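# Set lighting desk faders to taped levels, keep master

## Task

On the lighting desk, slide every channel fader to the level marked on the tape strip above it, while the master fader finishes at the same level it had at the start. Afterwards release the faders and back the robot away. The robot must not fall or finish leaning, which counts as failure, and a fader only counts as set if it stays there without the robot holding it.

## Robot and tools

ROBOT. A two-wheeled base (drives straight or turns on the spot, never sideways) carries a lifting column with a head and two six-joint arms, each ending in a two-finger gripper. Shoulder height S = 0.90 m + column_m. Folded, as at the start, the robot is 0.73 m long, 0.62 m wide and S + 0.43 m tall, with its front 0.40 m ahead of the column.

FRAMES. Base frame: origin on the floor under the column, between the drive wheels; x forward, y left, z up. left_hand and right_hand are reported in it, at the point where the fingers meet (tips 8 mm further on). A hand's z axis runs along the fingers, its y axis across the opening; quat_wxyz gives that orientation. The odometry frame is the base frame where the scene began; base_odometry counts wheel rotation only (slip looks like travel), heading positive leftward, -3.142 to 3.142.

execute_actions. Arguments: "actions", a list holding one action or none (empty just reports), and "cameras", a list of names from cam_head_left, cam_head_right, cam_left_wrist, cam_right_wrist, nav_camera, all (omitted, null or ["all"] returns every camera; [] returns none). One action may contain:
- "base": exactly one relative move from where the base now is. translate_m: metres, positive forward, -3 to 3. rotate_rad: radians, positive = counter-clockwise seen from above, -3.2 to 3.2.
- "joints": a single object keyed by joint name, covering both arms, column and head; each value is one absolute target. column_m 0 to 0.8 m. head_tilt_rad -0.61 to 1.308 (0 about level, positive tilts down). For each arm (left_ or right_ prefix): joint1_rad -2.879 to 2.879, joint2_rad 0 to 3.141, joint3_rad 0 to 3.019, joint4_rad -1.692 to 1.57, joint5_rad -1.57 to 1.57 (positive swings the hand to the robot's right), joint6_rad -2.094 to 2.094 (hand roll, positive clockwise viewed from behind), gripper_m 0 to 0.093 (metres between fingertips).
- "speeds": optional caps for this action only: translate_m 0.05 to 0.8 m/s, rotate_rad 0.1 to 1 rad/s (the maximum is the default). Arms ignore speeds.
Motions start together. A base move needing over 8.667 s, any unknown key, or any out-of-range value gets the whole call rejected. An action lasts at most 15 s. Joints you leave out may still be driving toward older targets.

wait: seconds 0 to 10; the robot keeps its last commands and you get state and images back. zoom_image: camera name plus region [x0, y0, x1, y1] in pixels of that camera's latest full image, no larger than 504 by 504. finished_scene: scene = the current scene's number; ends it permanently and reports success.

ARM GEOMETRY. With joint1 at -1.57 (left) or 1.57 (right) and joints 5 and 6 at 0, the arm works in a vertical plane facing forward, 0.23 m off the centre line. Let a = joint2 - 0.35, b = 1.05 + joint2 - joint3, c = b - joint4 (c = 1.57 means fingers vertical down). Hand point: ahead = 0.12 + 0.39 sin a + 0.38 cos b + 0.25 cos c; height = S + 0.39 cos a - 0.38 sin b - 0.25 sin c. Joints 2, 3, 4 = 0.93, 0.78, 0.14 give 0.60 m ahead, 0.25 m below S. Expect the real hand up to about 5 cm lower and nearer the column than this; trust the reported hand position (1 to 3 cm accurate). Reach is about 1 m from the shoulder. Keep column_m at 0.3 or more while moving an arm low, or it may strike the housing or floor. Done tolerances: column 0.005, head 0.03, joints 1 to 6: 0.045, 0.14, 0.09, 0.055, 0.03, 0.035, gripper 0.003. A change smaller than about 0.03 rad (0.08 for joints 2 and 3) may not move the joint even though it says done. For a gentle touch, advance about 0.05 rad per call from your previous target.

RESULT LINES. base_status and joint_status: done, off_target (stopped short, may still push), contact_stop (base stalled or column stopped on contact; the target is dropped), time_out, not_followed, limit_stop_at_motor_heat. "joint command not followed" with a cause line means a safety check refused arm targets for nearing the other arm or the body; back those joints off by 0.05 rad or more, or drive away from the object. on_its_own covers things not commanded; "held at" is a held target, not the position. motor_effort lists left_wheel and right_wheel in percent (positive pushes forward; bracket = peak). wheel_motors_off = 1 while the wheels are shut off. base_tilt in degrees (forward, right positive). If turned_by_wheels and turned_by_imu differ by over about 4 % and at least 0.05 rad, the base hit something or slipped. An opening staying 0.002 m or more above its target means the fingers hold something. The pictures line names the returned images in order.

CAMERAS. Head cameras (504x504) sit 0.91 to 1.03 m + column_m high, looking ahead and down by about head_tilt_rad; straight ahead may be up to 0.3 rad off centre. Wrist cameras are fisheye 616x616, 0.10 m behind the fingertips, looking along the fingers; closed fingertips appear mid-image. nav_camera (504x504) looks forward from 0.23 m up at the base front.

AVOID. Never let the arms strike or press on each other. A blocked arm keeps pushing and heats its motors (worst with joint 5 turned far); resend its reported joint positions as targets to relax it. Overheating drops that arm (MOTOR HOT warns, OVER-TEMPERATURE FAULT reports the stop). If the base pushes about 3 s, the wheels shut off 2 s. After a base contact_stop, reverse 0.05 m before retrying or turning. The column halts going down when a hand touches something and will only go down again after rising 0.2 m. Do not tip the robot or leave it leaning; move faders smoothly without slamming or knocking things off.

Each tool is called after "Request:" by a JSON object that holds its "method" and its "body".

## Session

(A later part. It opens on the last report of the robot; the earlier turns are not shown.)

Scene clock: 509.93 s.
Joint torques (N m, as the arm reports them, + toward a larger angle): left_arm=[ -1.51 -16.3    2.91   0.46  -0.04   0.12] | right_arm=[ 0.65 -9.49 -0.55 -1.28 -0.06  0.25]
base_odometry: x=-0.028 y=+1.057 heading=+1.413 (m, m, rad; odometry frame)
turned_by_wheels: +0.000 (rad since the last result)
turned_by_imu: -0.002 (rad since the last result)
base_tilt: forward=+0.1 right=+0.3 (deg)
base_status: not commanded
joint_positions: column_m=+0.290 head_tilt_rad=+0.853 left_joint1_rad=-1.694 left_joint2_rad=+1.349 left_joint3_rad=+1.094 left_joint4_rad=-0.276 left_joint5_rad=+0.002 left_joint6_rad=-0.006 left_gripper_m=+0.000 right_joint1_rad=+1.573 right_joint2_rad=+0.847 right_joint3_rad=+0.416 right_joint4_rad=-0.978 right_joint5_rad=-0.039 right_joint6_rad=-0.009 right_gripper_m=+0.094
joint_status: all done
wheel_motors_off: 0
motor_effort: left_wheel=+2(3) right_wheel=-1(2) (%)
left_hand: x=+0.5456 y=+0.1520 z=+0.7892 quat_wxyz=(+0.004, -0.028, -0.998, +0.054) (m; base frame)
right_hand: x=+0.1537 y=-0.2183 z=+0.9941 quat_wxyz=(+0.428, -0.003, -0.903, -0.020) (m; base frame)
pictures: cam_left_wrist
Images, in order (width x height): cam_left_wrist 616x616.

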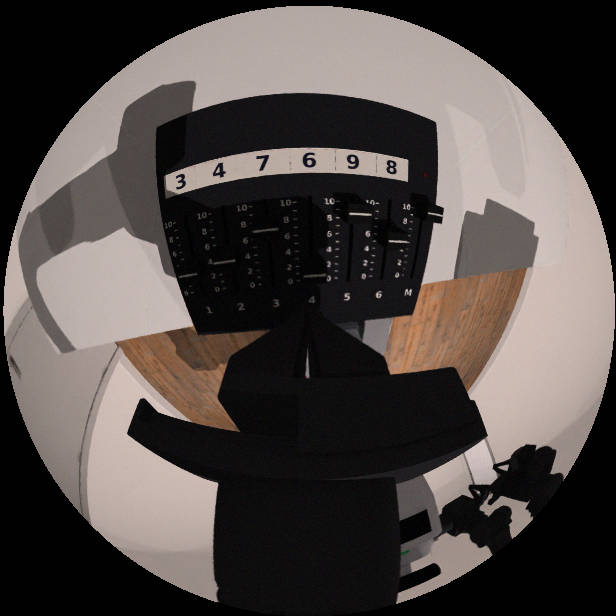

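Request:
{"method": "execute_actions", "body": {"actions": [{"base": {"translate_m": 0.025}, "speeds": {"translate_m": 0.05}}], "cameras": ["cam_left_wrist"]}}

Scene clock: 515.67 s.
Joint torques (N m, as the arm reports them, + toward a larger angle): left_arm=[ -1.6  -16.21   3.01   0.49  -0.03   0.12] | right_arm=[  0.52 -10.36  -0.68  -1.36  -0.06   0.25]
base_odometry: x=-0.025 y=+1.082 heading=+1.412 (m, m, rad; odometry frame)
turned_by_wheels: +0.000 (rad since the last result)
turned_by_imu: -0.002 (rad since the last result)
base_tilt: forward=+0.1 right=+0.2 (deg)
base_status: done
joint_positions: column_m=+0.290 head_tilt_rad=+0.853 left_joint1_rad=-1.694 left_joint2_rad=+1.349 left_joint3_rad=+1.092 left_joint4_rad=-0.276 left_joint5_rad=+0.002 left_joint6_rad=-0.006 left_gripper_m=+0.000 right_joint1_rad=+1.573 right_joint2_rad=+0.847 right_joint3_rad=+0.418 right_joint4_rad=-0.978 right_joint5_rad=-0.039 right_joint6_rad=-0.009 right_gripper_m=+0.094
joint_status: not commanded
wheel_motors_off: 0
motor_effort: left_wheel=+1(41) right_wheel=+1(43) (%)
left_hand: x=+0.5442 y=+0.1521 z=+0.7889 quat_wxyz=(+0.005, -0.028, -0.998, +0.054) (m; base frame)
right_hand: x=+0.1546 y=-0.2183 z=+0.9938 quat_wxyz=(+0.428, -0.003, -0.904, -0.020) (m; base frame)
pictures: cam_left_wrist
Images, in order (width x height): cam_left_wrist 616x616.

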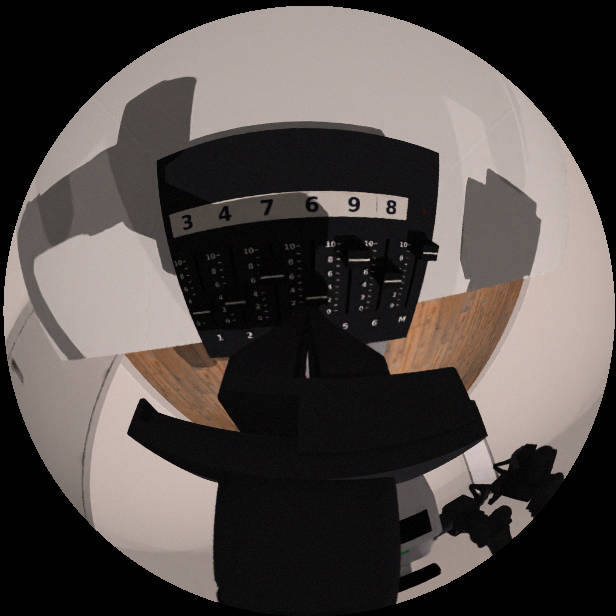

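Request:
{"method": "zoom_image", "body": {"camera": "cam_left_wrist", "region": [250, 230, 390, 330]}}

Region (250, 230, 390, 330) of cam_left_wrist's 616x616 image, scaled by 3.600, with more detail than that image has; it fills the top 360 rows of this view, and the rest is white.

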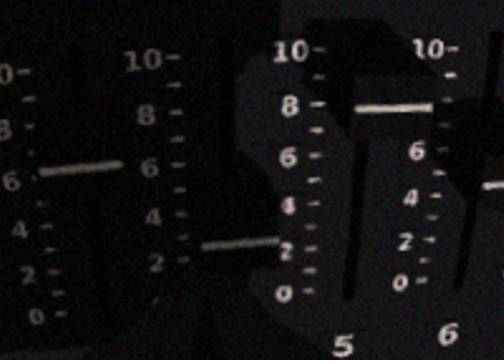

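Request:
{"method": "execute_actions", "body": {"actions": [{"base": {"translate_m": 0.008}, "speeds": {"translate_m": 0.05}}], "cameras": ["cam_left_wrist"]}}

Scene clock: 521.73 s.
Joint torques (N m, as the arm reports them, + toward a larger angle): left_arm=[ -1.61 -16.48   3.2    0.51  -0.03   0.11] | right_arm=[ 0.38 -9.12 -0.56 -1.45 -0.13  0.2 ]
base_odometry: x=-0.023 y=+1.090 heading=+1.412 (m, m, rad; odometry frame)
turned_by_wheels: +0.000 (rad since the last result)
turned_by_imu: -0.002 (rad since the last result)
base_tilt: forward=+0.2 right=+0.2 (deg)
base_status: done
joint_positions: column_m=+0.290 head_tilt_rad=+0.853 left_joint1_rad=-1.694 left_joint2_rad=+1.349 left_joint3_rad=+1.090 left_joint4_rad=-0.276 left_joint5_rad=+0.002 left_joint6_rad=-0.006 left_gripper_m=+0.000 right_joint1_rad=+1.573 right_joint2_rad=+0.847 right_joint3_rad=+0.417 right_joint4_rad=-0.978 right_joint5_rad=-0.039 right_joint6_rad=-0.009 right_gripper_m=+0.094
joint_status: not commanded
wheel_motors_off: 0
motor_effort: left_wheel=+0(31) right_wheel=+0(43) (%)
left_hand: x=+0.5430 y=+0.1521 z=+0.7887 quat_wxyz=(+0.006, -0.028, -0.998, +0.054) (m; base frame)
right_hand: x=+0.1542 y=-0.2183 z=+0.9940 quat_wxyz=(+0.428, -0.003, -0.904, -0.020) (m; base frame)
pictures: cam_left_wrist
Images, in order (width x height): cam_left_wrist 616x616.

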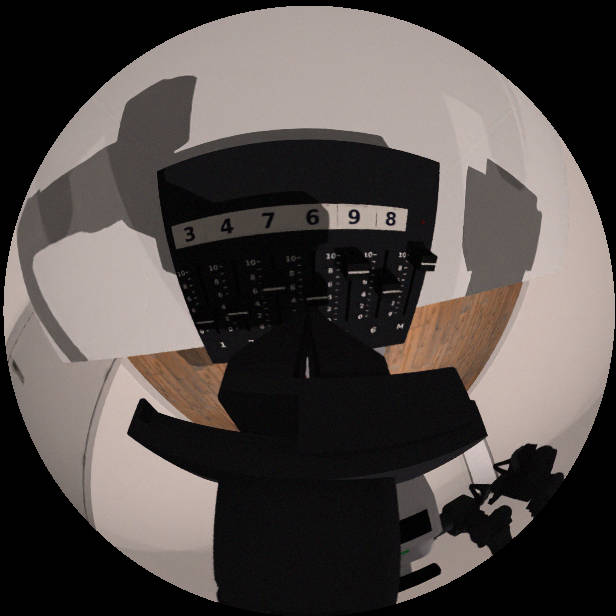

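Request:
{"method": "zoom_image", "body": {"camera": "cam_left_wrist", "region": [250, 230, 390, 330]}}

Region (250, 230, 390, 330) of cam_left_wrist's 616x616 image, scaled by 3.600, with more detail than that image has; it fills the top 360 rows of this view, and the rest is white.

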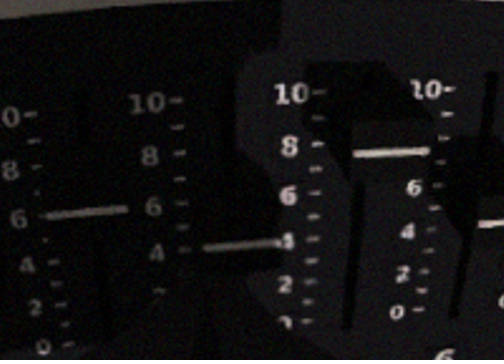

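Request:
{"method": "execute_actions", "body": {"actions": [{"base": {"translate_m": 0.003}, "speeds": {"translate_m": 0.05}}], "cameras": ["cam_left_wrist"]}}

Scene clock: 528.20 s.
Joint torques (N m, as the arm reports them, + toward a larger angle): left_arm=[ -1.63 -16.56   3.12   0.47  -0.03   0.11] | right_arm=[  0.92 -10.03  -0.75  -1.42  -0.03   0.16]
base_odometry: x=-0.023 y=+1.093 heading=+1.412 (m, m, rad; odometry frame)
turned_by_wheels: +0.000 (rad since the last result)
turned_by_imu: -0.002 (rad since the last result)
base_tilt: forward=+0.3 right=+0.2 (deg)
base_status: done
joint_positions: column_m=+0.290 head_tilt_rad=+0.853 left_joint1_rad=-1.694 left_joint2_rad=+1.349 left_joint3_rad=+1.090 left_joint4_rad=-0.276 left_joint5_rad=+0.002 left_joint6_rad=-0.006 left_gripper_m=+0.000 right_joint1_rad=+1.573 right_joint2_rad=+0.847 right_joint3_rad=+0.418 right_joint4_rad=-0.978 right_joint5_rad=-0.039 right_joint6_rad=-0.009 right_gripper_m=+0.094
joint_status: not commanded
wheel_motors_off: 0
motor_effort: left_wheel=+0(38) right_wheel=+0(44) (%)
left_hand: x=+0.5429 y=+0.1521 z=+0.7886 quat_wxyz=(+0.006, -0.028, -0.998, +0.054) (m; base frame)
right_hand: x=+0.1546 y=-0.2183 z=+0.9938 quat_wxyz=(+0.428, -0.003, -0.904, -0.020) (m; base frame)
pictures: cam_left_wrist
Images, in order (width x height): cam_left_wrist 616x616.

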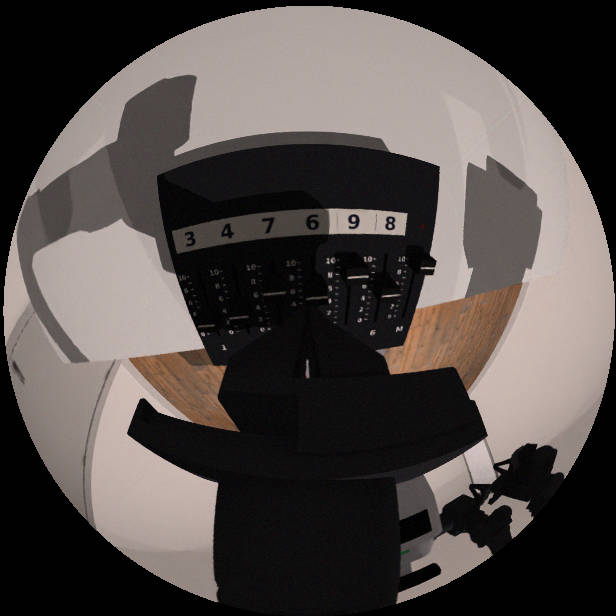

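Request:
{"method": "zoom_image", "body": {"camera": "cam_left_wrist", "region": [250, 230, 390, 330]}}

Region (250, 230, 390, 330) of cam_left_wrist's 616x616 image, scaled by 3.600, with more detail than that image has; it fills the top 360 rows of this view, and the rest is white.

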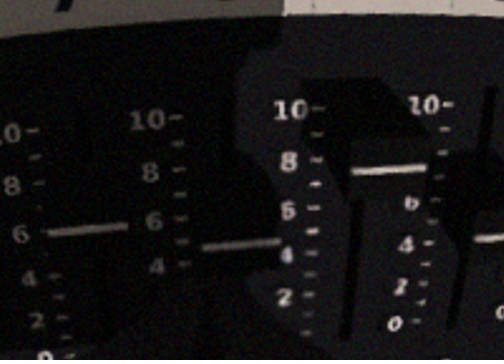

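Request:
{"method": "execute_actions", "body": {"actions": [{"base": {"translate_m": -0.003}, "joints": {"column_m": 0.306}, "speeds": {"translate_m": 0.05}}], "cameras": []}}

Request:
{"method": "execute_actions", "body": {"actions": [{"joints": {"left_joint1_rad": -1.730}}], "cameras": ["cam_left_wrist"]}}

Scene clock: 539.67 s.
Joint torques (N m, as the arm reports them, + toward a larger angle): left_arm=[ -1.48 -16.53   2.99   0.49  -0.04   0.12] | right_arm=[  0.49 -10.2   -0.61  -1.46  -0.05   0.22]
base_odometry: x=-0.023 y=+1.090 heading=+1.412 (m, m, rad; odometry frame)
turned_by_wheels: +0.001 (rad since the last result)
turned_by_imu: -0.001 (rad since the last result)
base_tilt: forward=+0.2 right=+0.2 (deg)
base_status: done
joint_positions: column_m=+0.306 head_tilt_rad=+0.853 left_joint1_rad=-1.694 left_joint2_rad=+1.349 left_joint3_rad=+1.092 left_joint4_rad=-0.276 left_joint5_rad=+0.002 left_joint6_rad=-0.006 left_gripper_m=+0.000 right_joint1_rad=+1.573 right_joint2_rad=+0.847 right_joint3_rad=+0.418 right_joint4_rad=-0.978 right_joint5_rad=-0.039 right_joint6_rad=-0.009 right_gripper_m=+0.094
joint_status: all done
wheel_motors_off: 0
motor_effort: left_wheel=+1(49) right_wheel=+0(36) (%)
left_hand: x=+0.5441 y=+0.1521 z=+0.8045 quat_wxyz=(+0.005, -0.028, -0.998, +0.054) (m; base frame)
right_hand: x=+0.1546 y=-0.2183 z=+1.0097 quat_wxyz=(+0.428, -0.003, -0.904, -0.020) (m; base frame)
pictures: none
No camera images: the call's "cameras" was empty. Leave "cameras" out to get every camera's image.

Scene clock: 540.27 s.
Joint torques (N m, as the arm reports them, + toward a larger angle): left_arm=[ -2.07 -16.38   2.98   0.52   0.     0.12] | right_arm=[ 0.87 -9.27 -0.84 -1.29 -0.05  0.19]
base_odometry: x=-0.023 y=+1.090 heading=+1.412 (m, m, rad; odometry frame)
turned_by_wheels: +0.000 (rad since the last result)
turned_by_imu: +0.000 (rad since the last result)
base_tilt: forward=+0.2 right=+0.3 (deg)
base_status: not commanded
joint_positions: column_m=+0.306 head_tilt_rad=+0.853 left_joint1_rad=-1.730 left_joint2_rad=+1.349 left_joint3_rad=+1.092 left_joint4_rad=-0.276 left_joint5_rad=+0.002 left_joint6_rad=-0.006 left_gripper_m=+0.000 right_joint1_rad=+1.573 right_joint2_rad=+0.847 right_joint3_rad=+0.418 right_joint4_rad=-0.978 right_joint5_rad=-0.039 right_joint6_rad=-0.009 right_gripper_m=+0.094
joint_status: all done
wheel_motors_off: 0
motor_effort: left_wheel=+1(1) right_wheel=+0(1) (%)
left_hand: x=+0.5427 y=+0.1315 z=+0.8071 quat_wxyz=(+0.005, -0.037, -0.997, +0.069) (m; base frame)
right_hand: x=+0.1546 y=-0.2183 z=+1.0097 quat_wxyz=(+0.428, -0.003, -0.904, -0.020) (m; base frame)
pictures: cam_left_wrist
Images, in order (width x height): cam_left_wrist 616x616.

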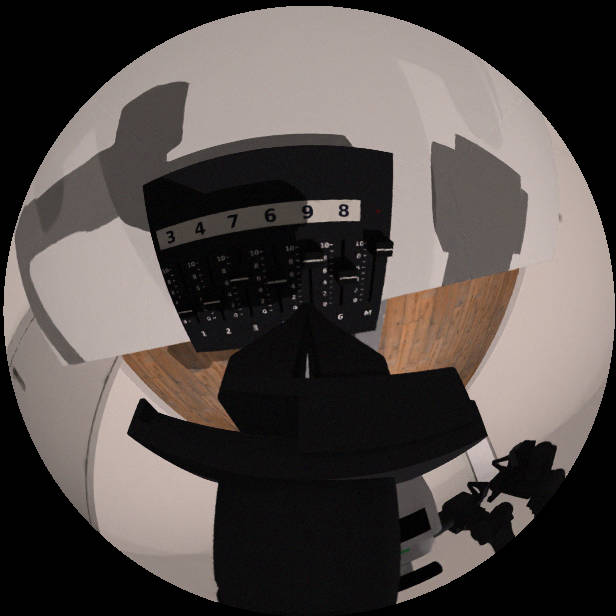

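Request:
{"method": "zoom_image", "body": {"camera": "cam_left_wrist", "region": [240, 220, 400, 330]}}

Region (240, 220, 400, 330) of cam_left_wrist's 616x616 image, scaled by 3.150, with more detail than that image has; it fills the top 346 rows of this view, and the rest is white.

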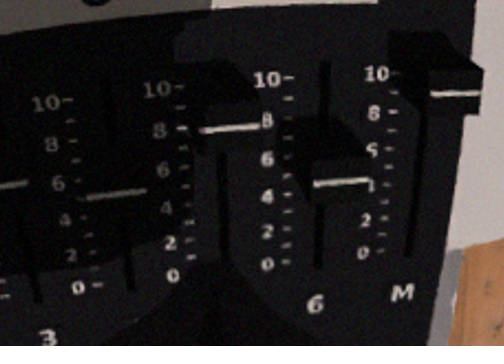

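Request:
{"method": "execute_actions", "body": {"actions": [{"joints": {"column_m": 0.288}}], "cameras": ["cam_left_wrist"]}}

Scene clock: 547.80 s.
Joint torques (N m, as the arm reports them, + toward a larger angle): left_arm=[ -1.94 -16.06   2.99   0.51  -0.01   0.12] | right_arm=[ 1.32 -9.53 -0.76 -1.42 -0.03  0.2 ]
base_odometry: x=-0.023 y=+1.090 heading=+1.412 (m, m, rad; odometry frame)
turned_by_wheels: +0.000 (rad since the last result)
turned_by_imu: -0.002 (rad since the last result)
base_tilt: forward=+0.3 right=+0.3 (deg)
base_status: not commanded
joint_positions: column_m=+0.288 head_tilt_rad=+0.853 left_joint1_rad=-1.730 left_joint2_rad=+1.349 left_joint3_rad=+1.092 left_joint4_rad=-0.276 left_joint5_rad=+0.002 left_joint6_rad=-0.006 left_gripper_m=+0.000 right_joint1_rad=+1.573 right_joint2_rad=+0.847 right_joint3_rad=+0.418 right_joint4_rad=-0.978 right_joint5_rad=-0.039 right_joint6_rad=-0.009 right_gripper_m=+0.094
joint_status: all done
wheel_motors_off: 0
motor_effort: left_wheel=+1(2) right_wheel=+0(1) (%)
left_hand: x=+0.5427 y=+0.1315 z=+0.7892 quat_wxyz=(+0.005, -0.037, -0.997, +0.069) (m; base frame)
right_hand: x=+0.1546 y=-0.2183 z=+0.9918 quat_wxyz=(+0.428, -0.003, -0.904, -0.020) (m; base frame)
pictures: cam_left_wrist
Images, in order (width x height): cam_left_wrist 616x616.

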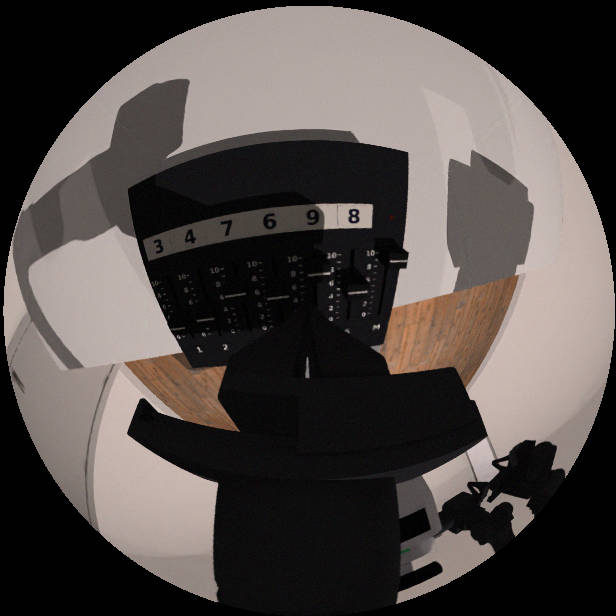

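Request:
{"method": "execute_actions", "body": {"actions": [{"base": {"translate_m": 0.012}, "speeds": {"translate_m": 0.05}}], "cameras": ["cam_left_wrist"]}}

Scene clock: 551.00 s.
Joint torques (N m, as the arm reports them, + toward a larger angle): left_arm=[ -2.13 -16.62   2.77   0.48  -0.01   0.12] | right_arm=[ 1.1  -9.87 -1.02 -1.33 -0.11  0.24]
base_odometry: x=-0.021 y=+1.102 heading=+1.412 (m, m, rad; odometry frame)
turned_by_wheels: +0.000 (rad since the last result)
turned_by_imu: -0.002 (rad since the last result)
base_tilt: forward=+0.1 right=+0.1 (deg)
base_status: done
joint_positions: column_m=+0.288 head_tilt_rad=+0.853 left_joint1_rad=-1.730 left_joint2_rad=+1.349 left_joint3_rad=+1.094 left_joint4_rad=-0.276 left_joint5_rad=+0.002 left_joint6_rad=-0.006 left_gripper_m=+0.000 right_joint1_rad=+1.573 right_joint2_rad=+0.847 right_joint3_rad=+0.419 right_joint4_rad=-0.978 right_joint5_rad=-0.039 right_joint6_rad=-0.009 right_gripper_m=+0.094
joint_status: not commanded
wheel_motors_off: 0
motor_effort: left_wheel=-1(37) right_wheel=+1(42) (%)
left_hand: x=+0.5441 y=+0.1314 z=+0.7894 quat_wxyz=(+0.004, -0.037, -0.997, +0.069) (m; base frame)
right_hand: x=+0.1554 y=-0.2183 z=+0.9916 quat_wxyz=(+0.427, -0.003, -0.904, -0.020) (m; base frame)
pictures: cam_left_wrist
Images, in order (width x height): cam_left_wrist 616x616.

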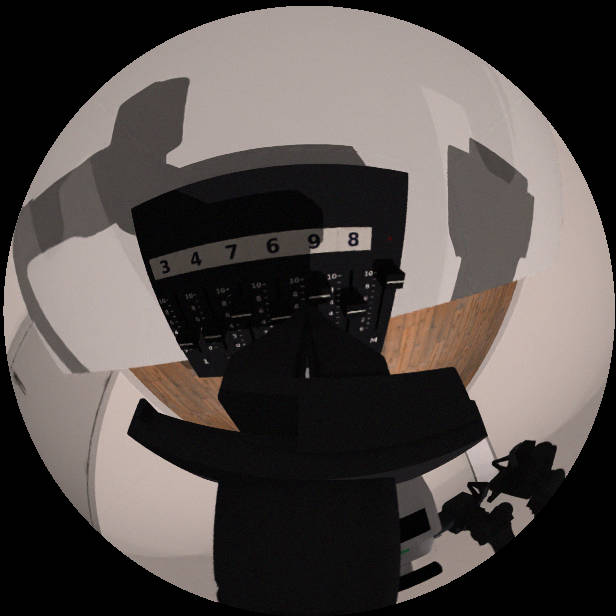

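Request:
{"method": "zoom_image", "body": {"camera": "cam_left_wrist", "region": [250, 250, 390, 340]}}

Region (250, 250, 390, 340) of cam_left_wrist's 616x616 image, scaled by 3.600, with more detail than that image has; it fills the top 324 rows of this view, and the rest is white.

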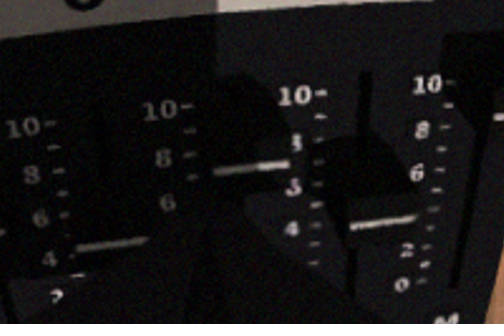

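Request:
{"method": "execute_actions", "body": {"actions": [{"base": {"translate_m": 0.003}, "speeds": {"translate_m": 0.05}}], "cameras": ["cam_left_wrist"]}}

Scene clock: 557.27 s.
Joint torques (N m, as the arm reports them, + toward a larger angle): left_arm=[ -1.8  -16.51   2.9    0.48  -0.01   0.12] | right_arm=[ 1.24 -9.26 -0.66 -1.27 -0.04  0.17]
base_odometry: x=-0.021 y=+1.105 heading=+1.411 (m, m, rad; odometry frame)
turned_by_wheels: +0.000 (rad since the last result)
turned_by_imu: -0.002 (rad since the last result)
base_tilt: forward=+0.3 right=+0.3 (deg)
base_status: done
joint_positions: column_m=+0.288 head_tilt_rad=+0.853 left_joint1_rad=-1.730 left_joint2_rad=+1.349 left_joint3_rad=+1.093 left_joint4_rad=-0.276 left_joint5_rad=+0.002 left_joint6_rad=-0.006 left_gripper_m=+0.000 right_joint1_rad=+1.573 right_joint2_rad=+0.847 right_joint3_rad=+0.418 right_joint4_rad=-0.978 right_joint5_rad=-0.039 right_joint6_rad=-0.009 right_gripper_m=+0.094
joint_status: not commanded
wheel_motors_off: 0
motor_effort: left_wheel=+0(42) right_wheel=+1(44) (%)
left_hand: x=+0.5434 y=+0.1314 z=+0.7893 quat_wxyz=(+0.004, -0.037, -0.997, +0.069) (m; base frame)
right_hand: x=+0.1546 y=-0.2183 z=+0.9918 quat_wxyz=(+0.428, -0.003, -0.904, -0.020) (m; base frame)
pictures: cam_left_wrist
Images, in order (width x height): cam_left_wrist 616x616.

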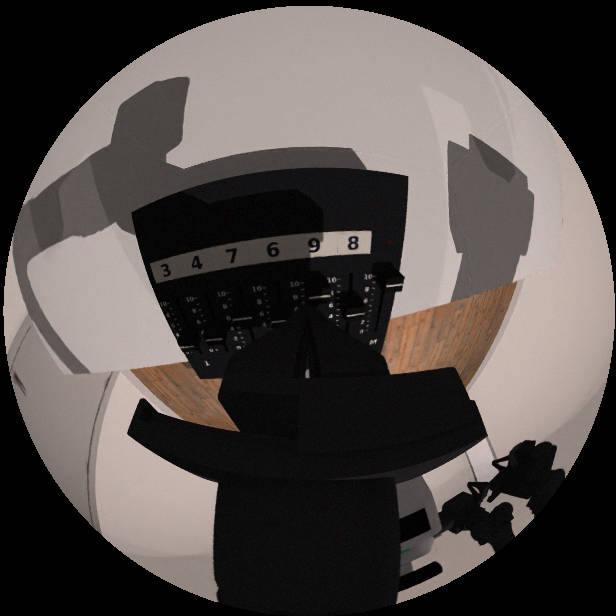

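Request:
{"method": "zoom_image", "body": {"camera": "cam_left_wrist", "region": [250, 250, 390, 340]}}

Region (250, 250, 390, 340) of cam_left_wrist's 616x616 image, scaled by 3.600, with more detail than that image has; it fills the top 324 rows of this view, and the rest is white.

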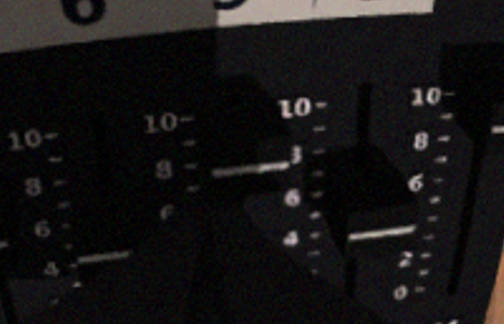

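Request:
{"method": "execute_actions", "body": {"actions": [{"base": {"translate_m": -0.003}, "joints": {"column_m": 0.306}, "speeds": {"translate_m": 0.05}}], "cameras": []}}

Request:
{"method": "execute_actions", "body": {"actions": [{"base": {"translate_m": -0.025}, "joints": {"left_joint1_rad": -1.766}, "speeds": {"translate_m": 0.1}}], "cameras": ["cam_left_wrist"]}}

Scene clock: 566.07 s.
Joint torques (N m, as the arm reports them, + toward a larger angle): left_arm=[ -1.88 -16.37   2.98   0.54  -0.01   0.12] | right_arm=[  1.16 -10.66  -0.55  -1.25  -0.05   0.2 ]
base_odometry: x=-0.021 y=+1.102 heading=+1.412 (m, m, rad; odometry frame)
turned_by_wheels: +0.001 (rad since the last result)
turned_by_imu: -0.001 (rad since the last result)
base_tilt: forward=+0.1 right=+0.3 (deg)
base_status: done
joint_positions: column_m=+0.306 head_tilt_rad=+0.853 left_joint1_rad=-1.730 left_joint2_rad=+1.350 left_joint3_rad=+1.093 left_joint4_rad=-0.276 left_joint5_rad=+0.002 left_joint6_rad=-0.006 left_gripper_m=+0.000 right_joint1_rad=+1.573 right_joint2_rad=+0.847 right_joint3_rad=+0.418 right_joint4_rad=-0.978 right_joint5_rad=-0.039 right_joint6_rad=-0.009 right_gripper_m=+0.094
joint_status: all done
wheel_motors_off: 0
motor_effort: left_wheel=+2(51) right_wheel=+0(39) (%)
left_hand: x=+0.5430 y=+0.1314 z=+0.8069 quat_wxyz=(+0.005, -0.037, -0.997, +0.069) (m; base frame)
right_hand: x=+0.1546 y=-0.2183 z=+1.0097 quat_wxyz=(+0.428, -0.003, -0.904, -0.020) (m; base frame)
pictures: none
No camera images: the call's "cameras" was empty. Leave "cameras" out to get every camera's image.

Scene clock: 567.27 s.
Joint torques (N m, as the arm reports them, + toward a larger angle): left_arm=[ -2.33 -16.46   2.8    0.45   0.02   0.12] | right_arm=[ 0.44 -9.58 -0.48 -1.21 -0.07  0.21]
base_odometry: x=-0.025 y=+1.077 heading=+1.413 (m, m, rad; odometry frame)
turned_by_wheels: +0.001 (rad since the last result)
turned_by_imu: +0.000 (rad since the last result)
base_tilt: forward=+0.2 right=+0.2 (deg)
base_status: done
joint_positions: column_m=+0.306 head_tilt_rad=+0.853 left_joint1_rad=-1.766 left_joint2_rad=+1.350 left_joint3_rad=+1.095 left_joint4_rad=-0.276 left_joint5_rad=+0.002 left_joint6_rad=-0.006 left_gripper_m=+0.000 right_joint1_rad=+1.573 right_joint2_rad=+0.847 right_joint3_rad=+0.416 right_joint4_rad=-0.978 right_joint5_rad=-0.039 right_joint6_rad=-0.009 right_gripper_m=+0.094
joint_status: all done
wheel_motors_off: 0
motor_effort: left_wheel=+1(35) right_wheel=-1(47) (%)
left_hand: x=+0.5421 y=+0.1104 z=+0.8103 quat_wxyz=(+0.004, -0.046, -0.995, +0.085) (m; base frame)
right_hand: x=+0.1537 y=-0.2183 z=+1.0100 quat_wxyz=(+0.428, -0.003, -0.903, -0.020) (m; base frame)
pictures: cam_left_wrist
Images, in order (width x height): cam_left_wrist 616x616.

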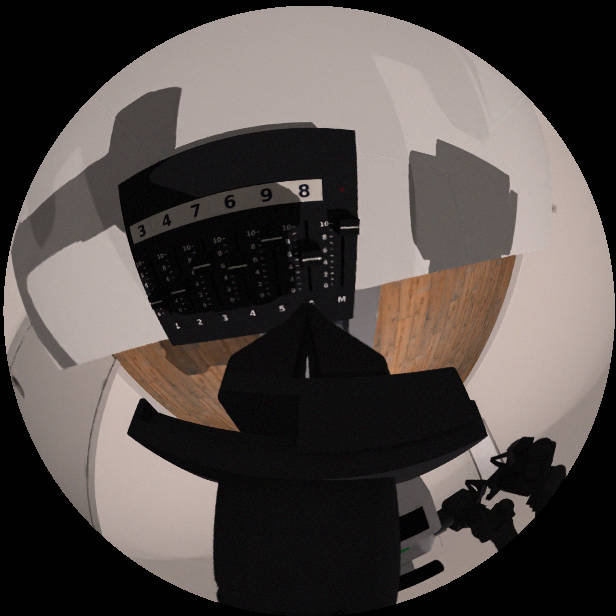

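Request:
{"method": "zoom_image", "body": {"camera": "cam_left_wrist", "region": [230, 200, 390, 320]}}

Region (230, 200, 390, 320) of cam_left_wrist's 616x616 image, scaled by 3.150, with more detail than that image has; it fills the top 378 rows of this view, and the rest is white.

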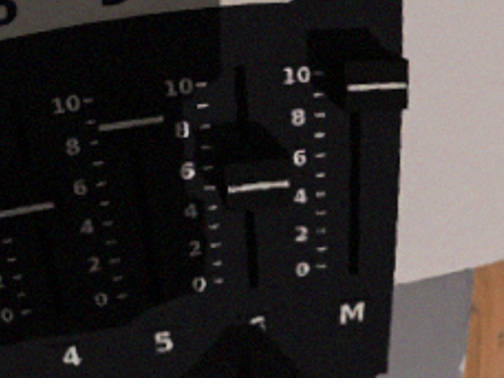

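Request:
{"method": "execute_actions", "body": {"actions": [{"joints": {"column_m": 0.286}}], "cameras": ["cam_left_wrist"]}}

Scene clock: 574.40 s.
Joint torques (N m, as the arm reports them, + toward a larger angle): left_arm=[ -2.3  -16.47   2.77   0.48   0.03   0.13] | right_arm=[ 0.42 -9.65 -0.7  -1.27 -0.07  0.2 ]
base_odometry: x=-0.025 y=+1.077 heading=+1.413 (m, m, rad; odometry frame)
turned_by_wheels: +0.000 (rad since the last result)
turned_by_imu: -0.002 (rad since the last result)
base_tilt: forward=+0.1 right=+0.3 (deg)
base_status: not commanded
joint_positions: column_m=+0.286 head_tilt_rad=+0.853 left_joint1_rad=-1.766 left_joint2_rad=+1.350 left_joint3_rad=+1.095 left_joint4_rad=-0.276 left_joint5_rad=+0.002 left_joint6_rad=-0.006 left_gripper_m=+0.000 right_joint1_rad=+1.573 right_joint2_rad=+0.847 right_joint3_rad=+0.416 right_joint4_rad=-0.978 right_joint5_rad=-0.039 right_joint6_rad=-0.009 right_gripper_m=+0.094
joint_status: all done
wheel_motors_off: 0
motor_effort: left_wheel=+2(3) right_wheel=-1(1) (%)
left_hand: x=+0.5421 y=+0.1104 z=+0.7904 quat_wxyz=(+0.004, -0.046, -0.995, +0.085) (m; base frame)
right_hand: x=+0.1537 y=-0.2183 z=+0.9900 quat_wxyz=(+0.428, -0.003, -0.903, -0.020) (m; base frame)
pictures: cam_left_wrist
Images, in order (width x height): cam_left_wrist 616x616.

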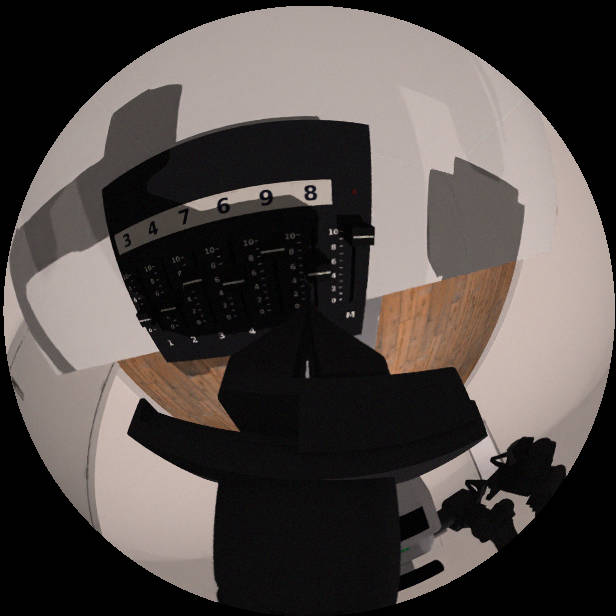

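Request:
{"method": "execute_actions", "body": {"actions": [{"base": {"translate_m": 0.018}, "speeds": {"translate_m": 0.05}}], "cameras": ["cam_left_wrist"]}}

Scene clock: 577.67 s.
Joint torques (N m, as the arm reports them, + toward a larger angle): left_arm=[ -2.25 -16.48   2.96   0.48   0.02   0.12] | right_arm=[  1.   -10.2   -0.64  -1.29  -0.07   0.18]
base_odometry: x=-0.022 y=+1.095 heading=+1.413 (m, m, rad; odometry frame)
turned_by_wheels: +0.000 (rad since the last result)
turned_by_imu: -0.002 (rad since the last result)
base_tilt: forward=+0.2 right=+0.2 (deg)
base_status: done
joint_positions: column_m=+0.286 head_tilt_rad=+0.853 left_joint1_rad=-1.766 left_joint2_rad=+1.350 left_joint3_rad=+1.093 left_joint4_rad=-0.276 left_joint5_rad=+0.002 left_joint6_rad=-0.006 left_gripper_m=+0.000 right_joint1_rad=+1.573 right_joint2_rad=+0.847 right_joint3_rad=+0.418 right_joint4_rad=-0.978 right_joint5_rad=-0.039 right_joint6_rad=-0.009 right_gripper_m=+0.094
joint_status: not commanded
wheel_motors_off: 0
motor_effort: left_wheel=+1(35) right_wheel=+1(44) (%)
left_hand: x=+0.5409 y=+0.1105 z=+0.7902 quat_wxyz=(+0.005, -0.046, -0.995, +0.085) (m; base frame)
right_hand: x=+0.1548 y=-0.2183 z=+0.9898 quat_wxyz=(+0.427, -0.003, -0.904, -0.020) (m; base frame)
pictures: cam_left_wrist
Images, in order (width x height): cam_left_wrist 616x616.

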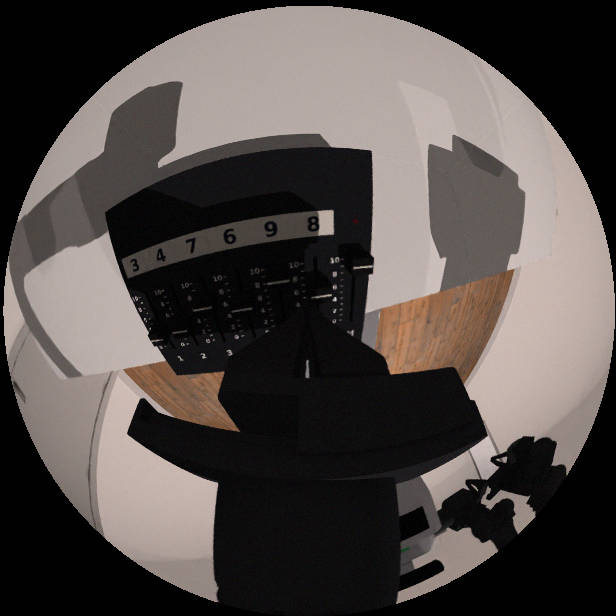

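Request:
{"method": "zoom_image", "body": {"camera": "cam_left_wrist", "region": [250, 240, 390, 330]}}

Region (250, 240, 390, 330) of cam_left_wrist's 616x616 image, scaled by 3.600, with more detail than that image has; it fills the top 324 rows of this view, and the rest is white.

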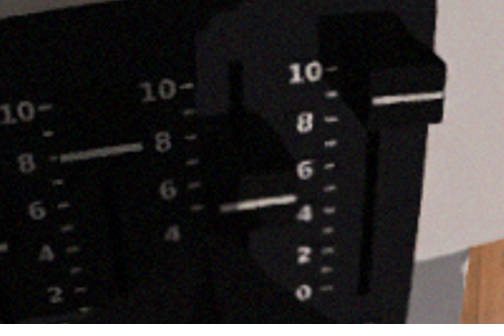

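Request:
{"method": "execute_actions", "body": {"actions": [{"base": {"translate_m": 0.007}, "speeds": {"translate_m": 0.05}}], "cameras": ["cam_left_wrist"]}}

Scene clock: 589.70 s.
Joint torques (N m, as the arm reports them, + toward a larger angle): left_arm=[ -2.28 -16.31   3.18   0.49   0.01   0.12] | right_arm=[ 1.01 -9.92 -0.86 -1.3  -0.06  0.2 ]
base_odometry: x=-0.021 y=+1.102 heading=+1.412 (m, m, rad; odometry frame)
turned_by_wheels: +0.000 (rad since the last result)
turned_by_imu: -0.002 (rad since the last result)
base_tilt: forward=+0.2 right=+0.2 (deg)
base_status: done
joint_positions: column_m=+0.286 head_tilt_rad=+0.853 left_joint1_rad=-1.766 left_joint2_rad=+1.350 left_joint3_rad=+1.090 left_joint4_rad=-0.276 left_joint5_rad=+0.002 left_joint6_rad=-0.006 left_gripper_m=+0.000 right_joint1_rad=+1.573 right_joint2_rad=+0.847 right_joint3_rad=+0.418 right_joint4_rad=-0.978 right_joint5_rad=-0.039 right_joint6_rad=-0.009 right_gripper_m=+0.094
joint_status: not commanded
wheel_motors_off: 0
motor_effort: left_wheel=+1(30) right_wheel=+1(47) (%)
left_hand: x=+0.5391 y=+0.1106 z=+0.7899 quat_wxyz=(+0.007, -0.046, -0.995, +0.085) (m; base frame)
right_hand: x=+0.1550 y=-0.2183 z=+0.9897 quat_wxyz=(+0.427, -0.003, -0.904, -0.020) (m; base frame)
pictures: cam_left_wrist
Images, in order (width x height): cam_left_wrist 616x616.

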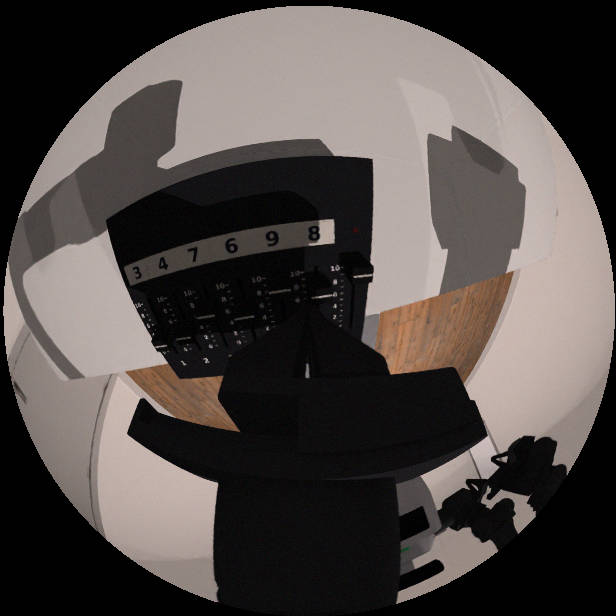

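Request:
{"method": "zoom_image", "body": {"camera": "cam_left_wrist", "region": [250, 240, 390, 330]}}

Region (250, 240, 390, 330) of cam_left_wrist's 616x616 image, scaled by 3.600, with more detail than that image has; it fills the top 324 rows of this view, and the rest is white.

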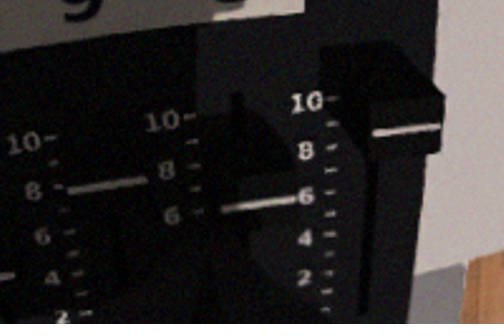

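Request:
{"method": "execute_actions", "body": {"actions": [{"base": {"translate_m": 0.003}, "speeds": {"translate_m": 0.05}}], "cameras": ["cam_left_wrist"]}}

Scene clock: 597.27 s.
Joint torques (N m, as the arm reports them, + toward a larger angle): left_arm=[ -2.29 -16.41   3.2    0.47   0.01   0.12] | right_arm=[ 1.38 -9.88 -0.77 -1.35 -0.04  0.25]
base_odometry: x=-0.021 y=+1.105 heading=+1.412 (m, m, rad; odometry frame)
turned_by_wheels: +0.000 (rad since the last result)
turned_by_imu: -0.002 (rad since the last result)
base_tilt: forward=+0.2 right=+0.3 (deg)
base_status: done
joint_positions: column_m=+0.286 head_tilt_rad=+0.853 left_joint1_rad=-1.766 left_joint2_rad=+1.351 left_joint3_rad=+1.089 left_joint4_rad=-0.276 left_joint5_rad=+0.002 left_joint6_rad=-0.006 left_gripper_m=+0.000 right_joint1_rad=+1.573 right_joint2_rad=+0.847 right_joint3_rad=+0.418 right_joint4_rad=-0.978 right_joint5_rad=-0.039 right_joint6_rad=-0.009 right_gripper_m=+0.094
joint_status: not commanded
wheel_motors_off: 0
motor_effort: left_wheel=+0(42) right_wheel=+0(42) (%)
left_hand: x=+0.5387 y=+0.1107 z=+0.7897 quat_wxyz=(+0.007, -0.046, -0.995, +0.085) (m; base frame)
right_hand: x=+0.1546 y=-0.2183 z=+0.9898 quat_wxyz=(+0.428, -0.003, -0.904, -0.020) (m; base frame)
pictures: cam_left_wrist
Images, in order (width x height): cam_left_wrist 616x616.

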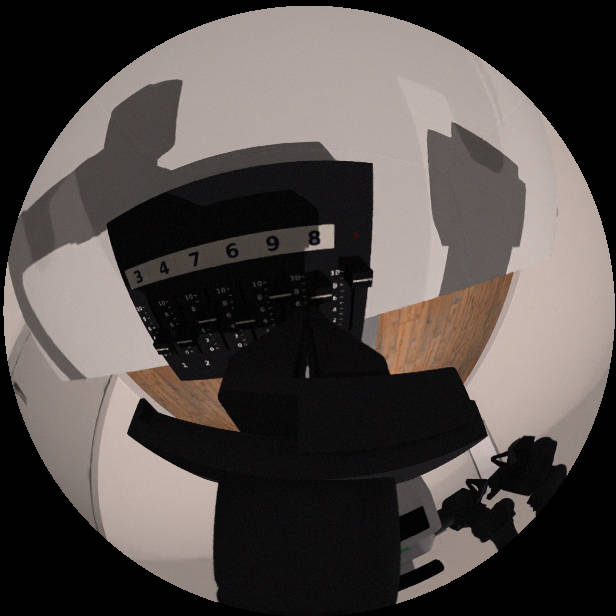

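Request:
{"method": "zoom_image", "body": {"camera": "cam_left_wrist", "region": [250, 240, 390, 330]}}

Region (250, 240, 390, 330) of cam_left_wrist's 616x616 image, scaled by 3.600, with more detail than that image has; it fills the top 324 rows of this view, and the rest is white.

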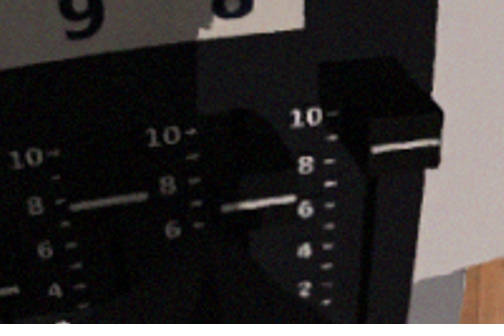

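Request:
{"method": "execute_actions", "body": {"actions": [{"base": {"translate_m": -0.003}, "joints": {"column_m": 0.36}, "speeds": {"translate_m": 0.05}}], "cameras": ["cam_left_wrist"]}}

Scene clock: 606.50 s.
Joint torques (N m, as the arm reports them, + toward a larger angle): left_arm=[ -2.35 -16.31   3.05   0.47   0.01   0.12] | right_arm=[ 1.01 -9.2  -0.92 -1.33 -0.03  0.17]
base_odometry: x=-0.021 y=+1.102 heading=+1.413 (m, m, rad; odometry frame)
turned_by_wheels: +0.001 (rad since the last result)
turned_by_imu: -0.001 (rad since the last result)
base_tilt: forward=+0.1 right=+0.4 (deg)
base_status: done
joint_positions: column_m=+0.360 head_tilt_rad=+0.853 left_joint1_rad=-1.766 left_joint2_rad=+1.351 left_joint3_rad=+1.092 left_joint4_rad=-0.276 left_joint5_rad=+0.002 left_joint6_rad=-0.006 left_gripper_m=+0.000 right_joint1_rad=+1.573 right_joint2_rad=+0.847 right_joint3_rad=+0.418 right_joint4_rad=-0.978 right_joint5_rad=-0.039 right_joint6_rad=-0.009 right_gripper_m=+0.094
joint_status: all done
wheel_motors_off: 0
motor_effort: left_wheel=+1(50) right_wheel=+0(39) (%)
left_hand: x=+0.5401 y=+0.1106 z=+0.8639 quat_wxyz=(+0.006, -0.046, -0.995, +0.085) (m; base frame)
right_hand: x=+0.1546 y=-0.2183 z=+1.0638 quat_wxyz=(+0.428, -0.003, -0.904, -0.020) (m; base frame)
pictures: cam_left_wrist
Images, in order (width x height): cam_left_wrist 616x616.

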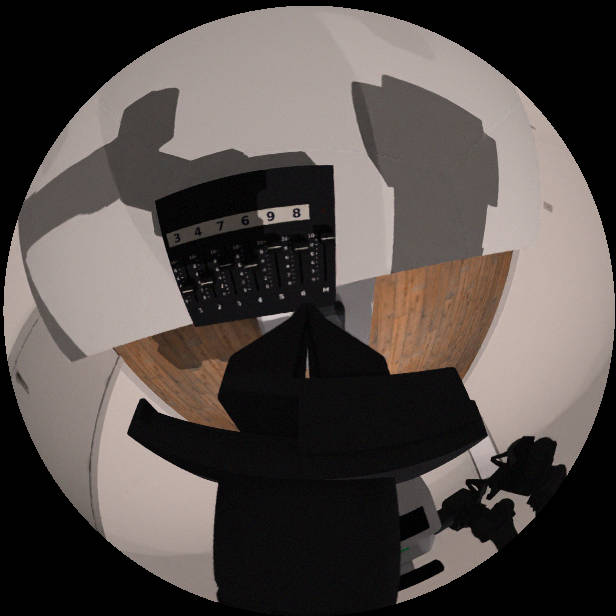

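Request:
{"method": "zoom_image", "body": {"camera": "cam_left_wrist", "region": [150, 190, 350, 330]}}

Region (150, 190, 350, 330) of cam_left_wrist's 616x616 image, scaled by 2.520, with more detail than that image has; it fills the top 353 rows of this view, and the rest is white.

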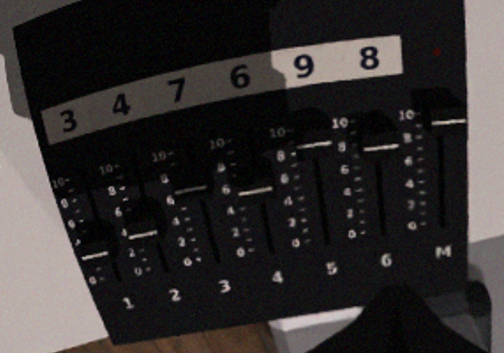

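Request:
{"method": "execute_actions", "body": {"actions": [{"base": {"translate_m": -0.07}, "joints": {"column_m": 0.33, "left_joint1_rad": -1.68}, "speeds": {"translate_m": 0.1}}], "cameras": ["cam_left_wrist"]}}

Scene clock: 617.10 s.
Joint torques (N m, as the arm reports them, + toward a larger angle): left_arm=[ -1.95 -16.37   2.84   0.45  -0.01   0.11] | right_arm=[ -0.15 -10.01  -0.59  -1.31  -0.11   0.19]
base_odometry: x=-0.032 y=+1.033 heading=+1.413 (m, m, rad; odometry frame)
turned_by_wheels: +0.000 (rad since the last result)
turned_by_imu: -0.002 (rad since the last result)
base_tilt: forward=+0.2 right=+0.2 (deg)
base_status: done
joint_positions: column_m=+0.330 head_tilt_rad=+0.853 left_joint1_rad=-1.673 left_joint2_rad=+1.351 left_joint3_rad=+1.094 left_joint4_rad=-0.276 left_joint5_rad=+0.001 left_joint6_rad=-0.006 left_gripper_m=+0.000 right_joint1_rad=+1.573 right_joint2_rad=+0.847 right_joint3_rad=+0.417 right_joint4_rad=-0.978 right_joint5_rad=-0.039 right_joint6_rad=-0.009 right_gripper_m=+0.094
joint_status: all done
wheel_motors_off: 0
motor_effort: left_wheel=+1(26) right_wheel=-1(44) (%)
left_hand: x=+0.5456 y=+0.1649 z=+0.8271 quat_wxyz=(+0.005, -0.023, -0.999, +0.044) (m; base frame)
right_hand: x=+0.1544 y=-0.2183 z=+1.0339 quat_wxyz=(+0.428, -0.003, -0.904, -0.020) (m; base frame)
pictures: cam_left_wrist
Images, in order (width x height): cam_left_wrist 616x616.

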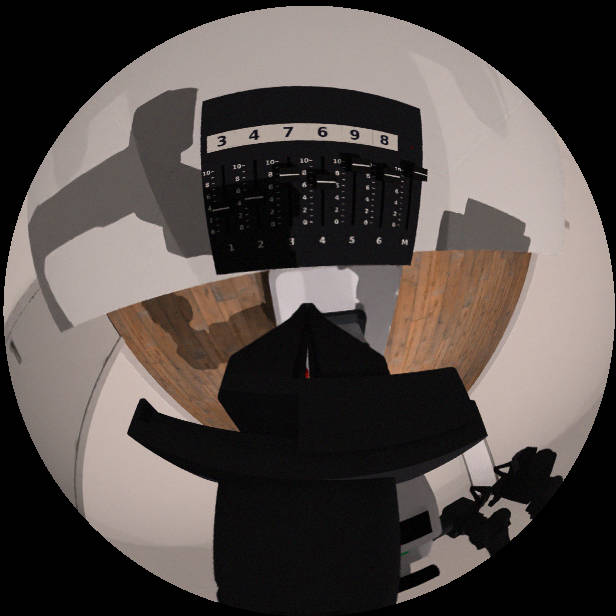

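Request:
{"method": "zoom_image", "body": {"camera": "cam_left_wrist", "region": [190, 140, 320, 260]}}

Request:
{"method": "zoom_image", "body": {"camera": "cam_left_wrist", "region": [290, 140, 440, 260]}}

Region (190, 140, 320, 260) of cam_left_wrist's 616x616 image, scaled by 3.877, with more detail than that image has; it fills the top 465 rows of this view, and the rest is white.

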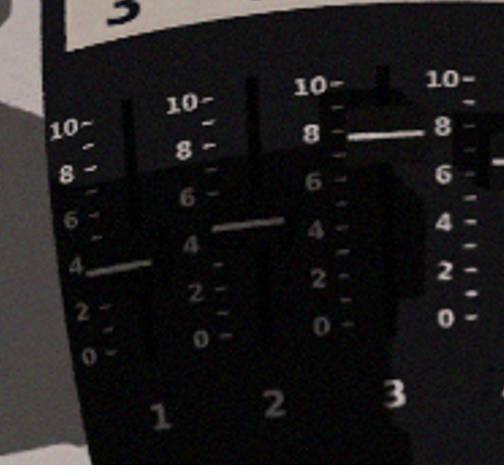

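Region (290, 140, 440, 260) of cam_left_wrist's 616x616 image, scaled by 3.360, with more detail than that image has; it fills the top 403 rows of this view, and the rest is white.

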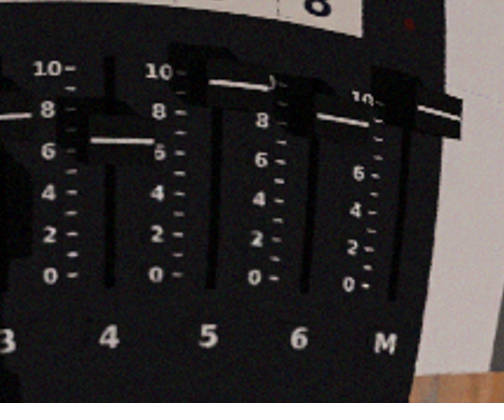

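Request:
{"method": "zoom_image", "body": {"camera": "cam_left_wrist", "region": [260, 150, 350, 240]}}

Region (260, 150, 350, 240) of cam_left_wrist's 616x616 image, scaled by 5.600, with more detail than that image has.

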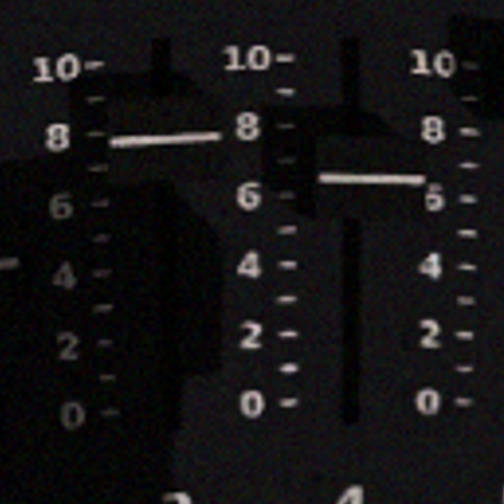

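Request:
{"method": "execute_actions", "body": {"actions": [], "cameras": ["cam_head_left", "cam_head_right"]}}

Scene clock: 664.13 s.
Joint torques (N m, as the arm reports them, + toward a larger angle): left_arm=[ -1.87 -16.53   2.83   0.48  -0.01   0.12] | right_arm=[ 0.95 -9.67 -0.56 -1.28 -0.04  0.2 ]
base_odometry: x=-0.032 y=+1.033 heading=+1.413 (m, m, rad; odometry frame)
turned_by_wheels: +0.000 (rad since the last result)
turned_by_imu: -0.001 (rad since the last result)
base_tilt: forward=+0.2 right=+0.2 (deg)
base_status: done
joint_positions: column_m=+0.330 head_tilt_rad=+0.853 left_joint1_rad=-1.673 left_joint2_rad=+1.351 left_joint3_rad=+1.094 left_joint4_rad=-0.276 left_joint5_rad=+0.001 left_joint6_rad=-0.006 left_gripper_m=+0.000 right_joint1_rad=+1.573 right_joint2_rad=+0.847 right_joint3_rad=+0.417 right_joint4_rad=-0.978 right_joint5_rad=-0.039 right_joint6_rad=-0.009 right_gripper_m=+0.094
joint_status: all done
wheel_motors_off: 0
motor_effort: left_wheel=+1(26) right_wheel=-1(44) (%)
left_hand: x=+0.5456 y=+0.1649 z=+0.8271 quat_wxyz=(+0.005, -0.023, -0.999, +0.044) (m; base frame)
right_hand: x=+0.1544 y=-0.2183 z=+1.0339 quat_wxyz=(+0.428, -0.003, -0.904, -0.020) (m; base frame)
pictures: cam_head_left, cam_head_right
Images, in order (width x height): cam_head_left 504x504, cam_head_right 504x504.

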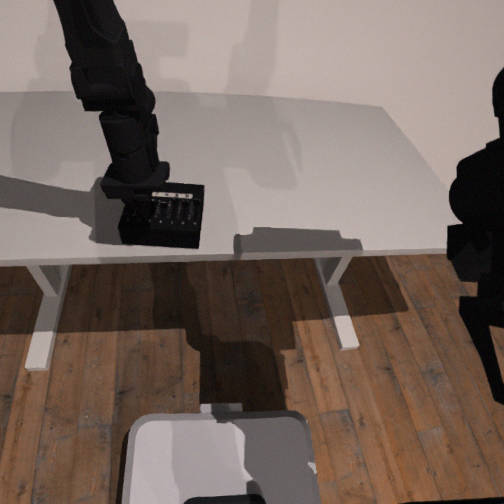

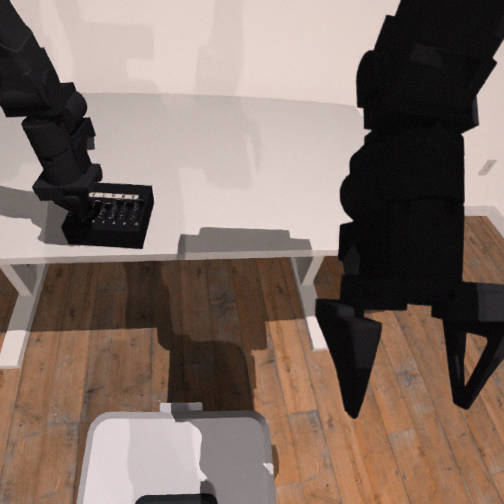

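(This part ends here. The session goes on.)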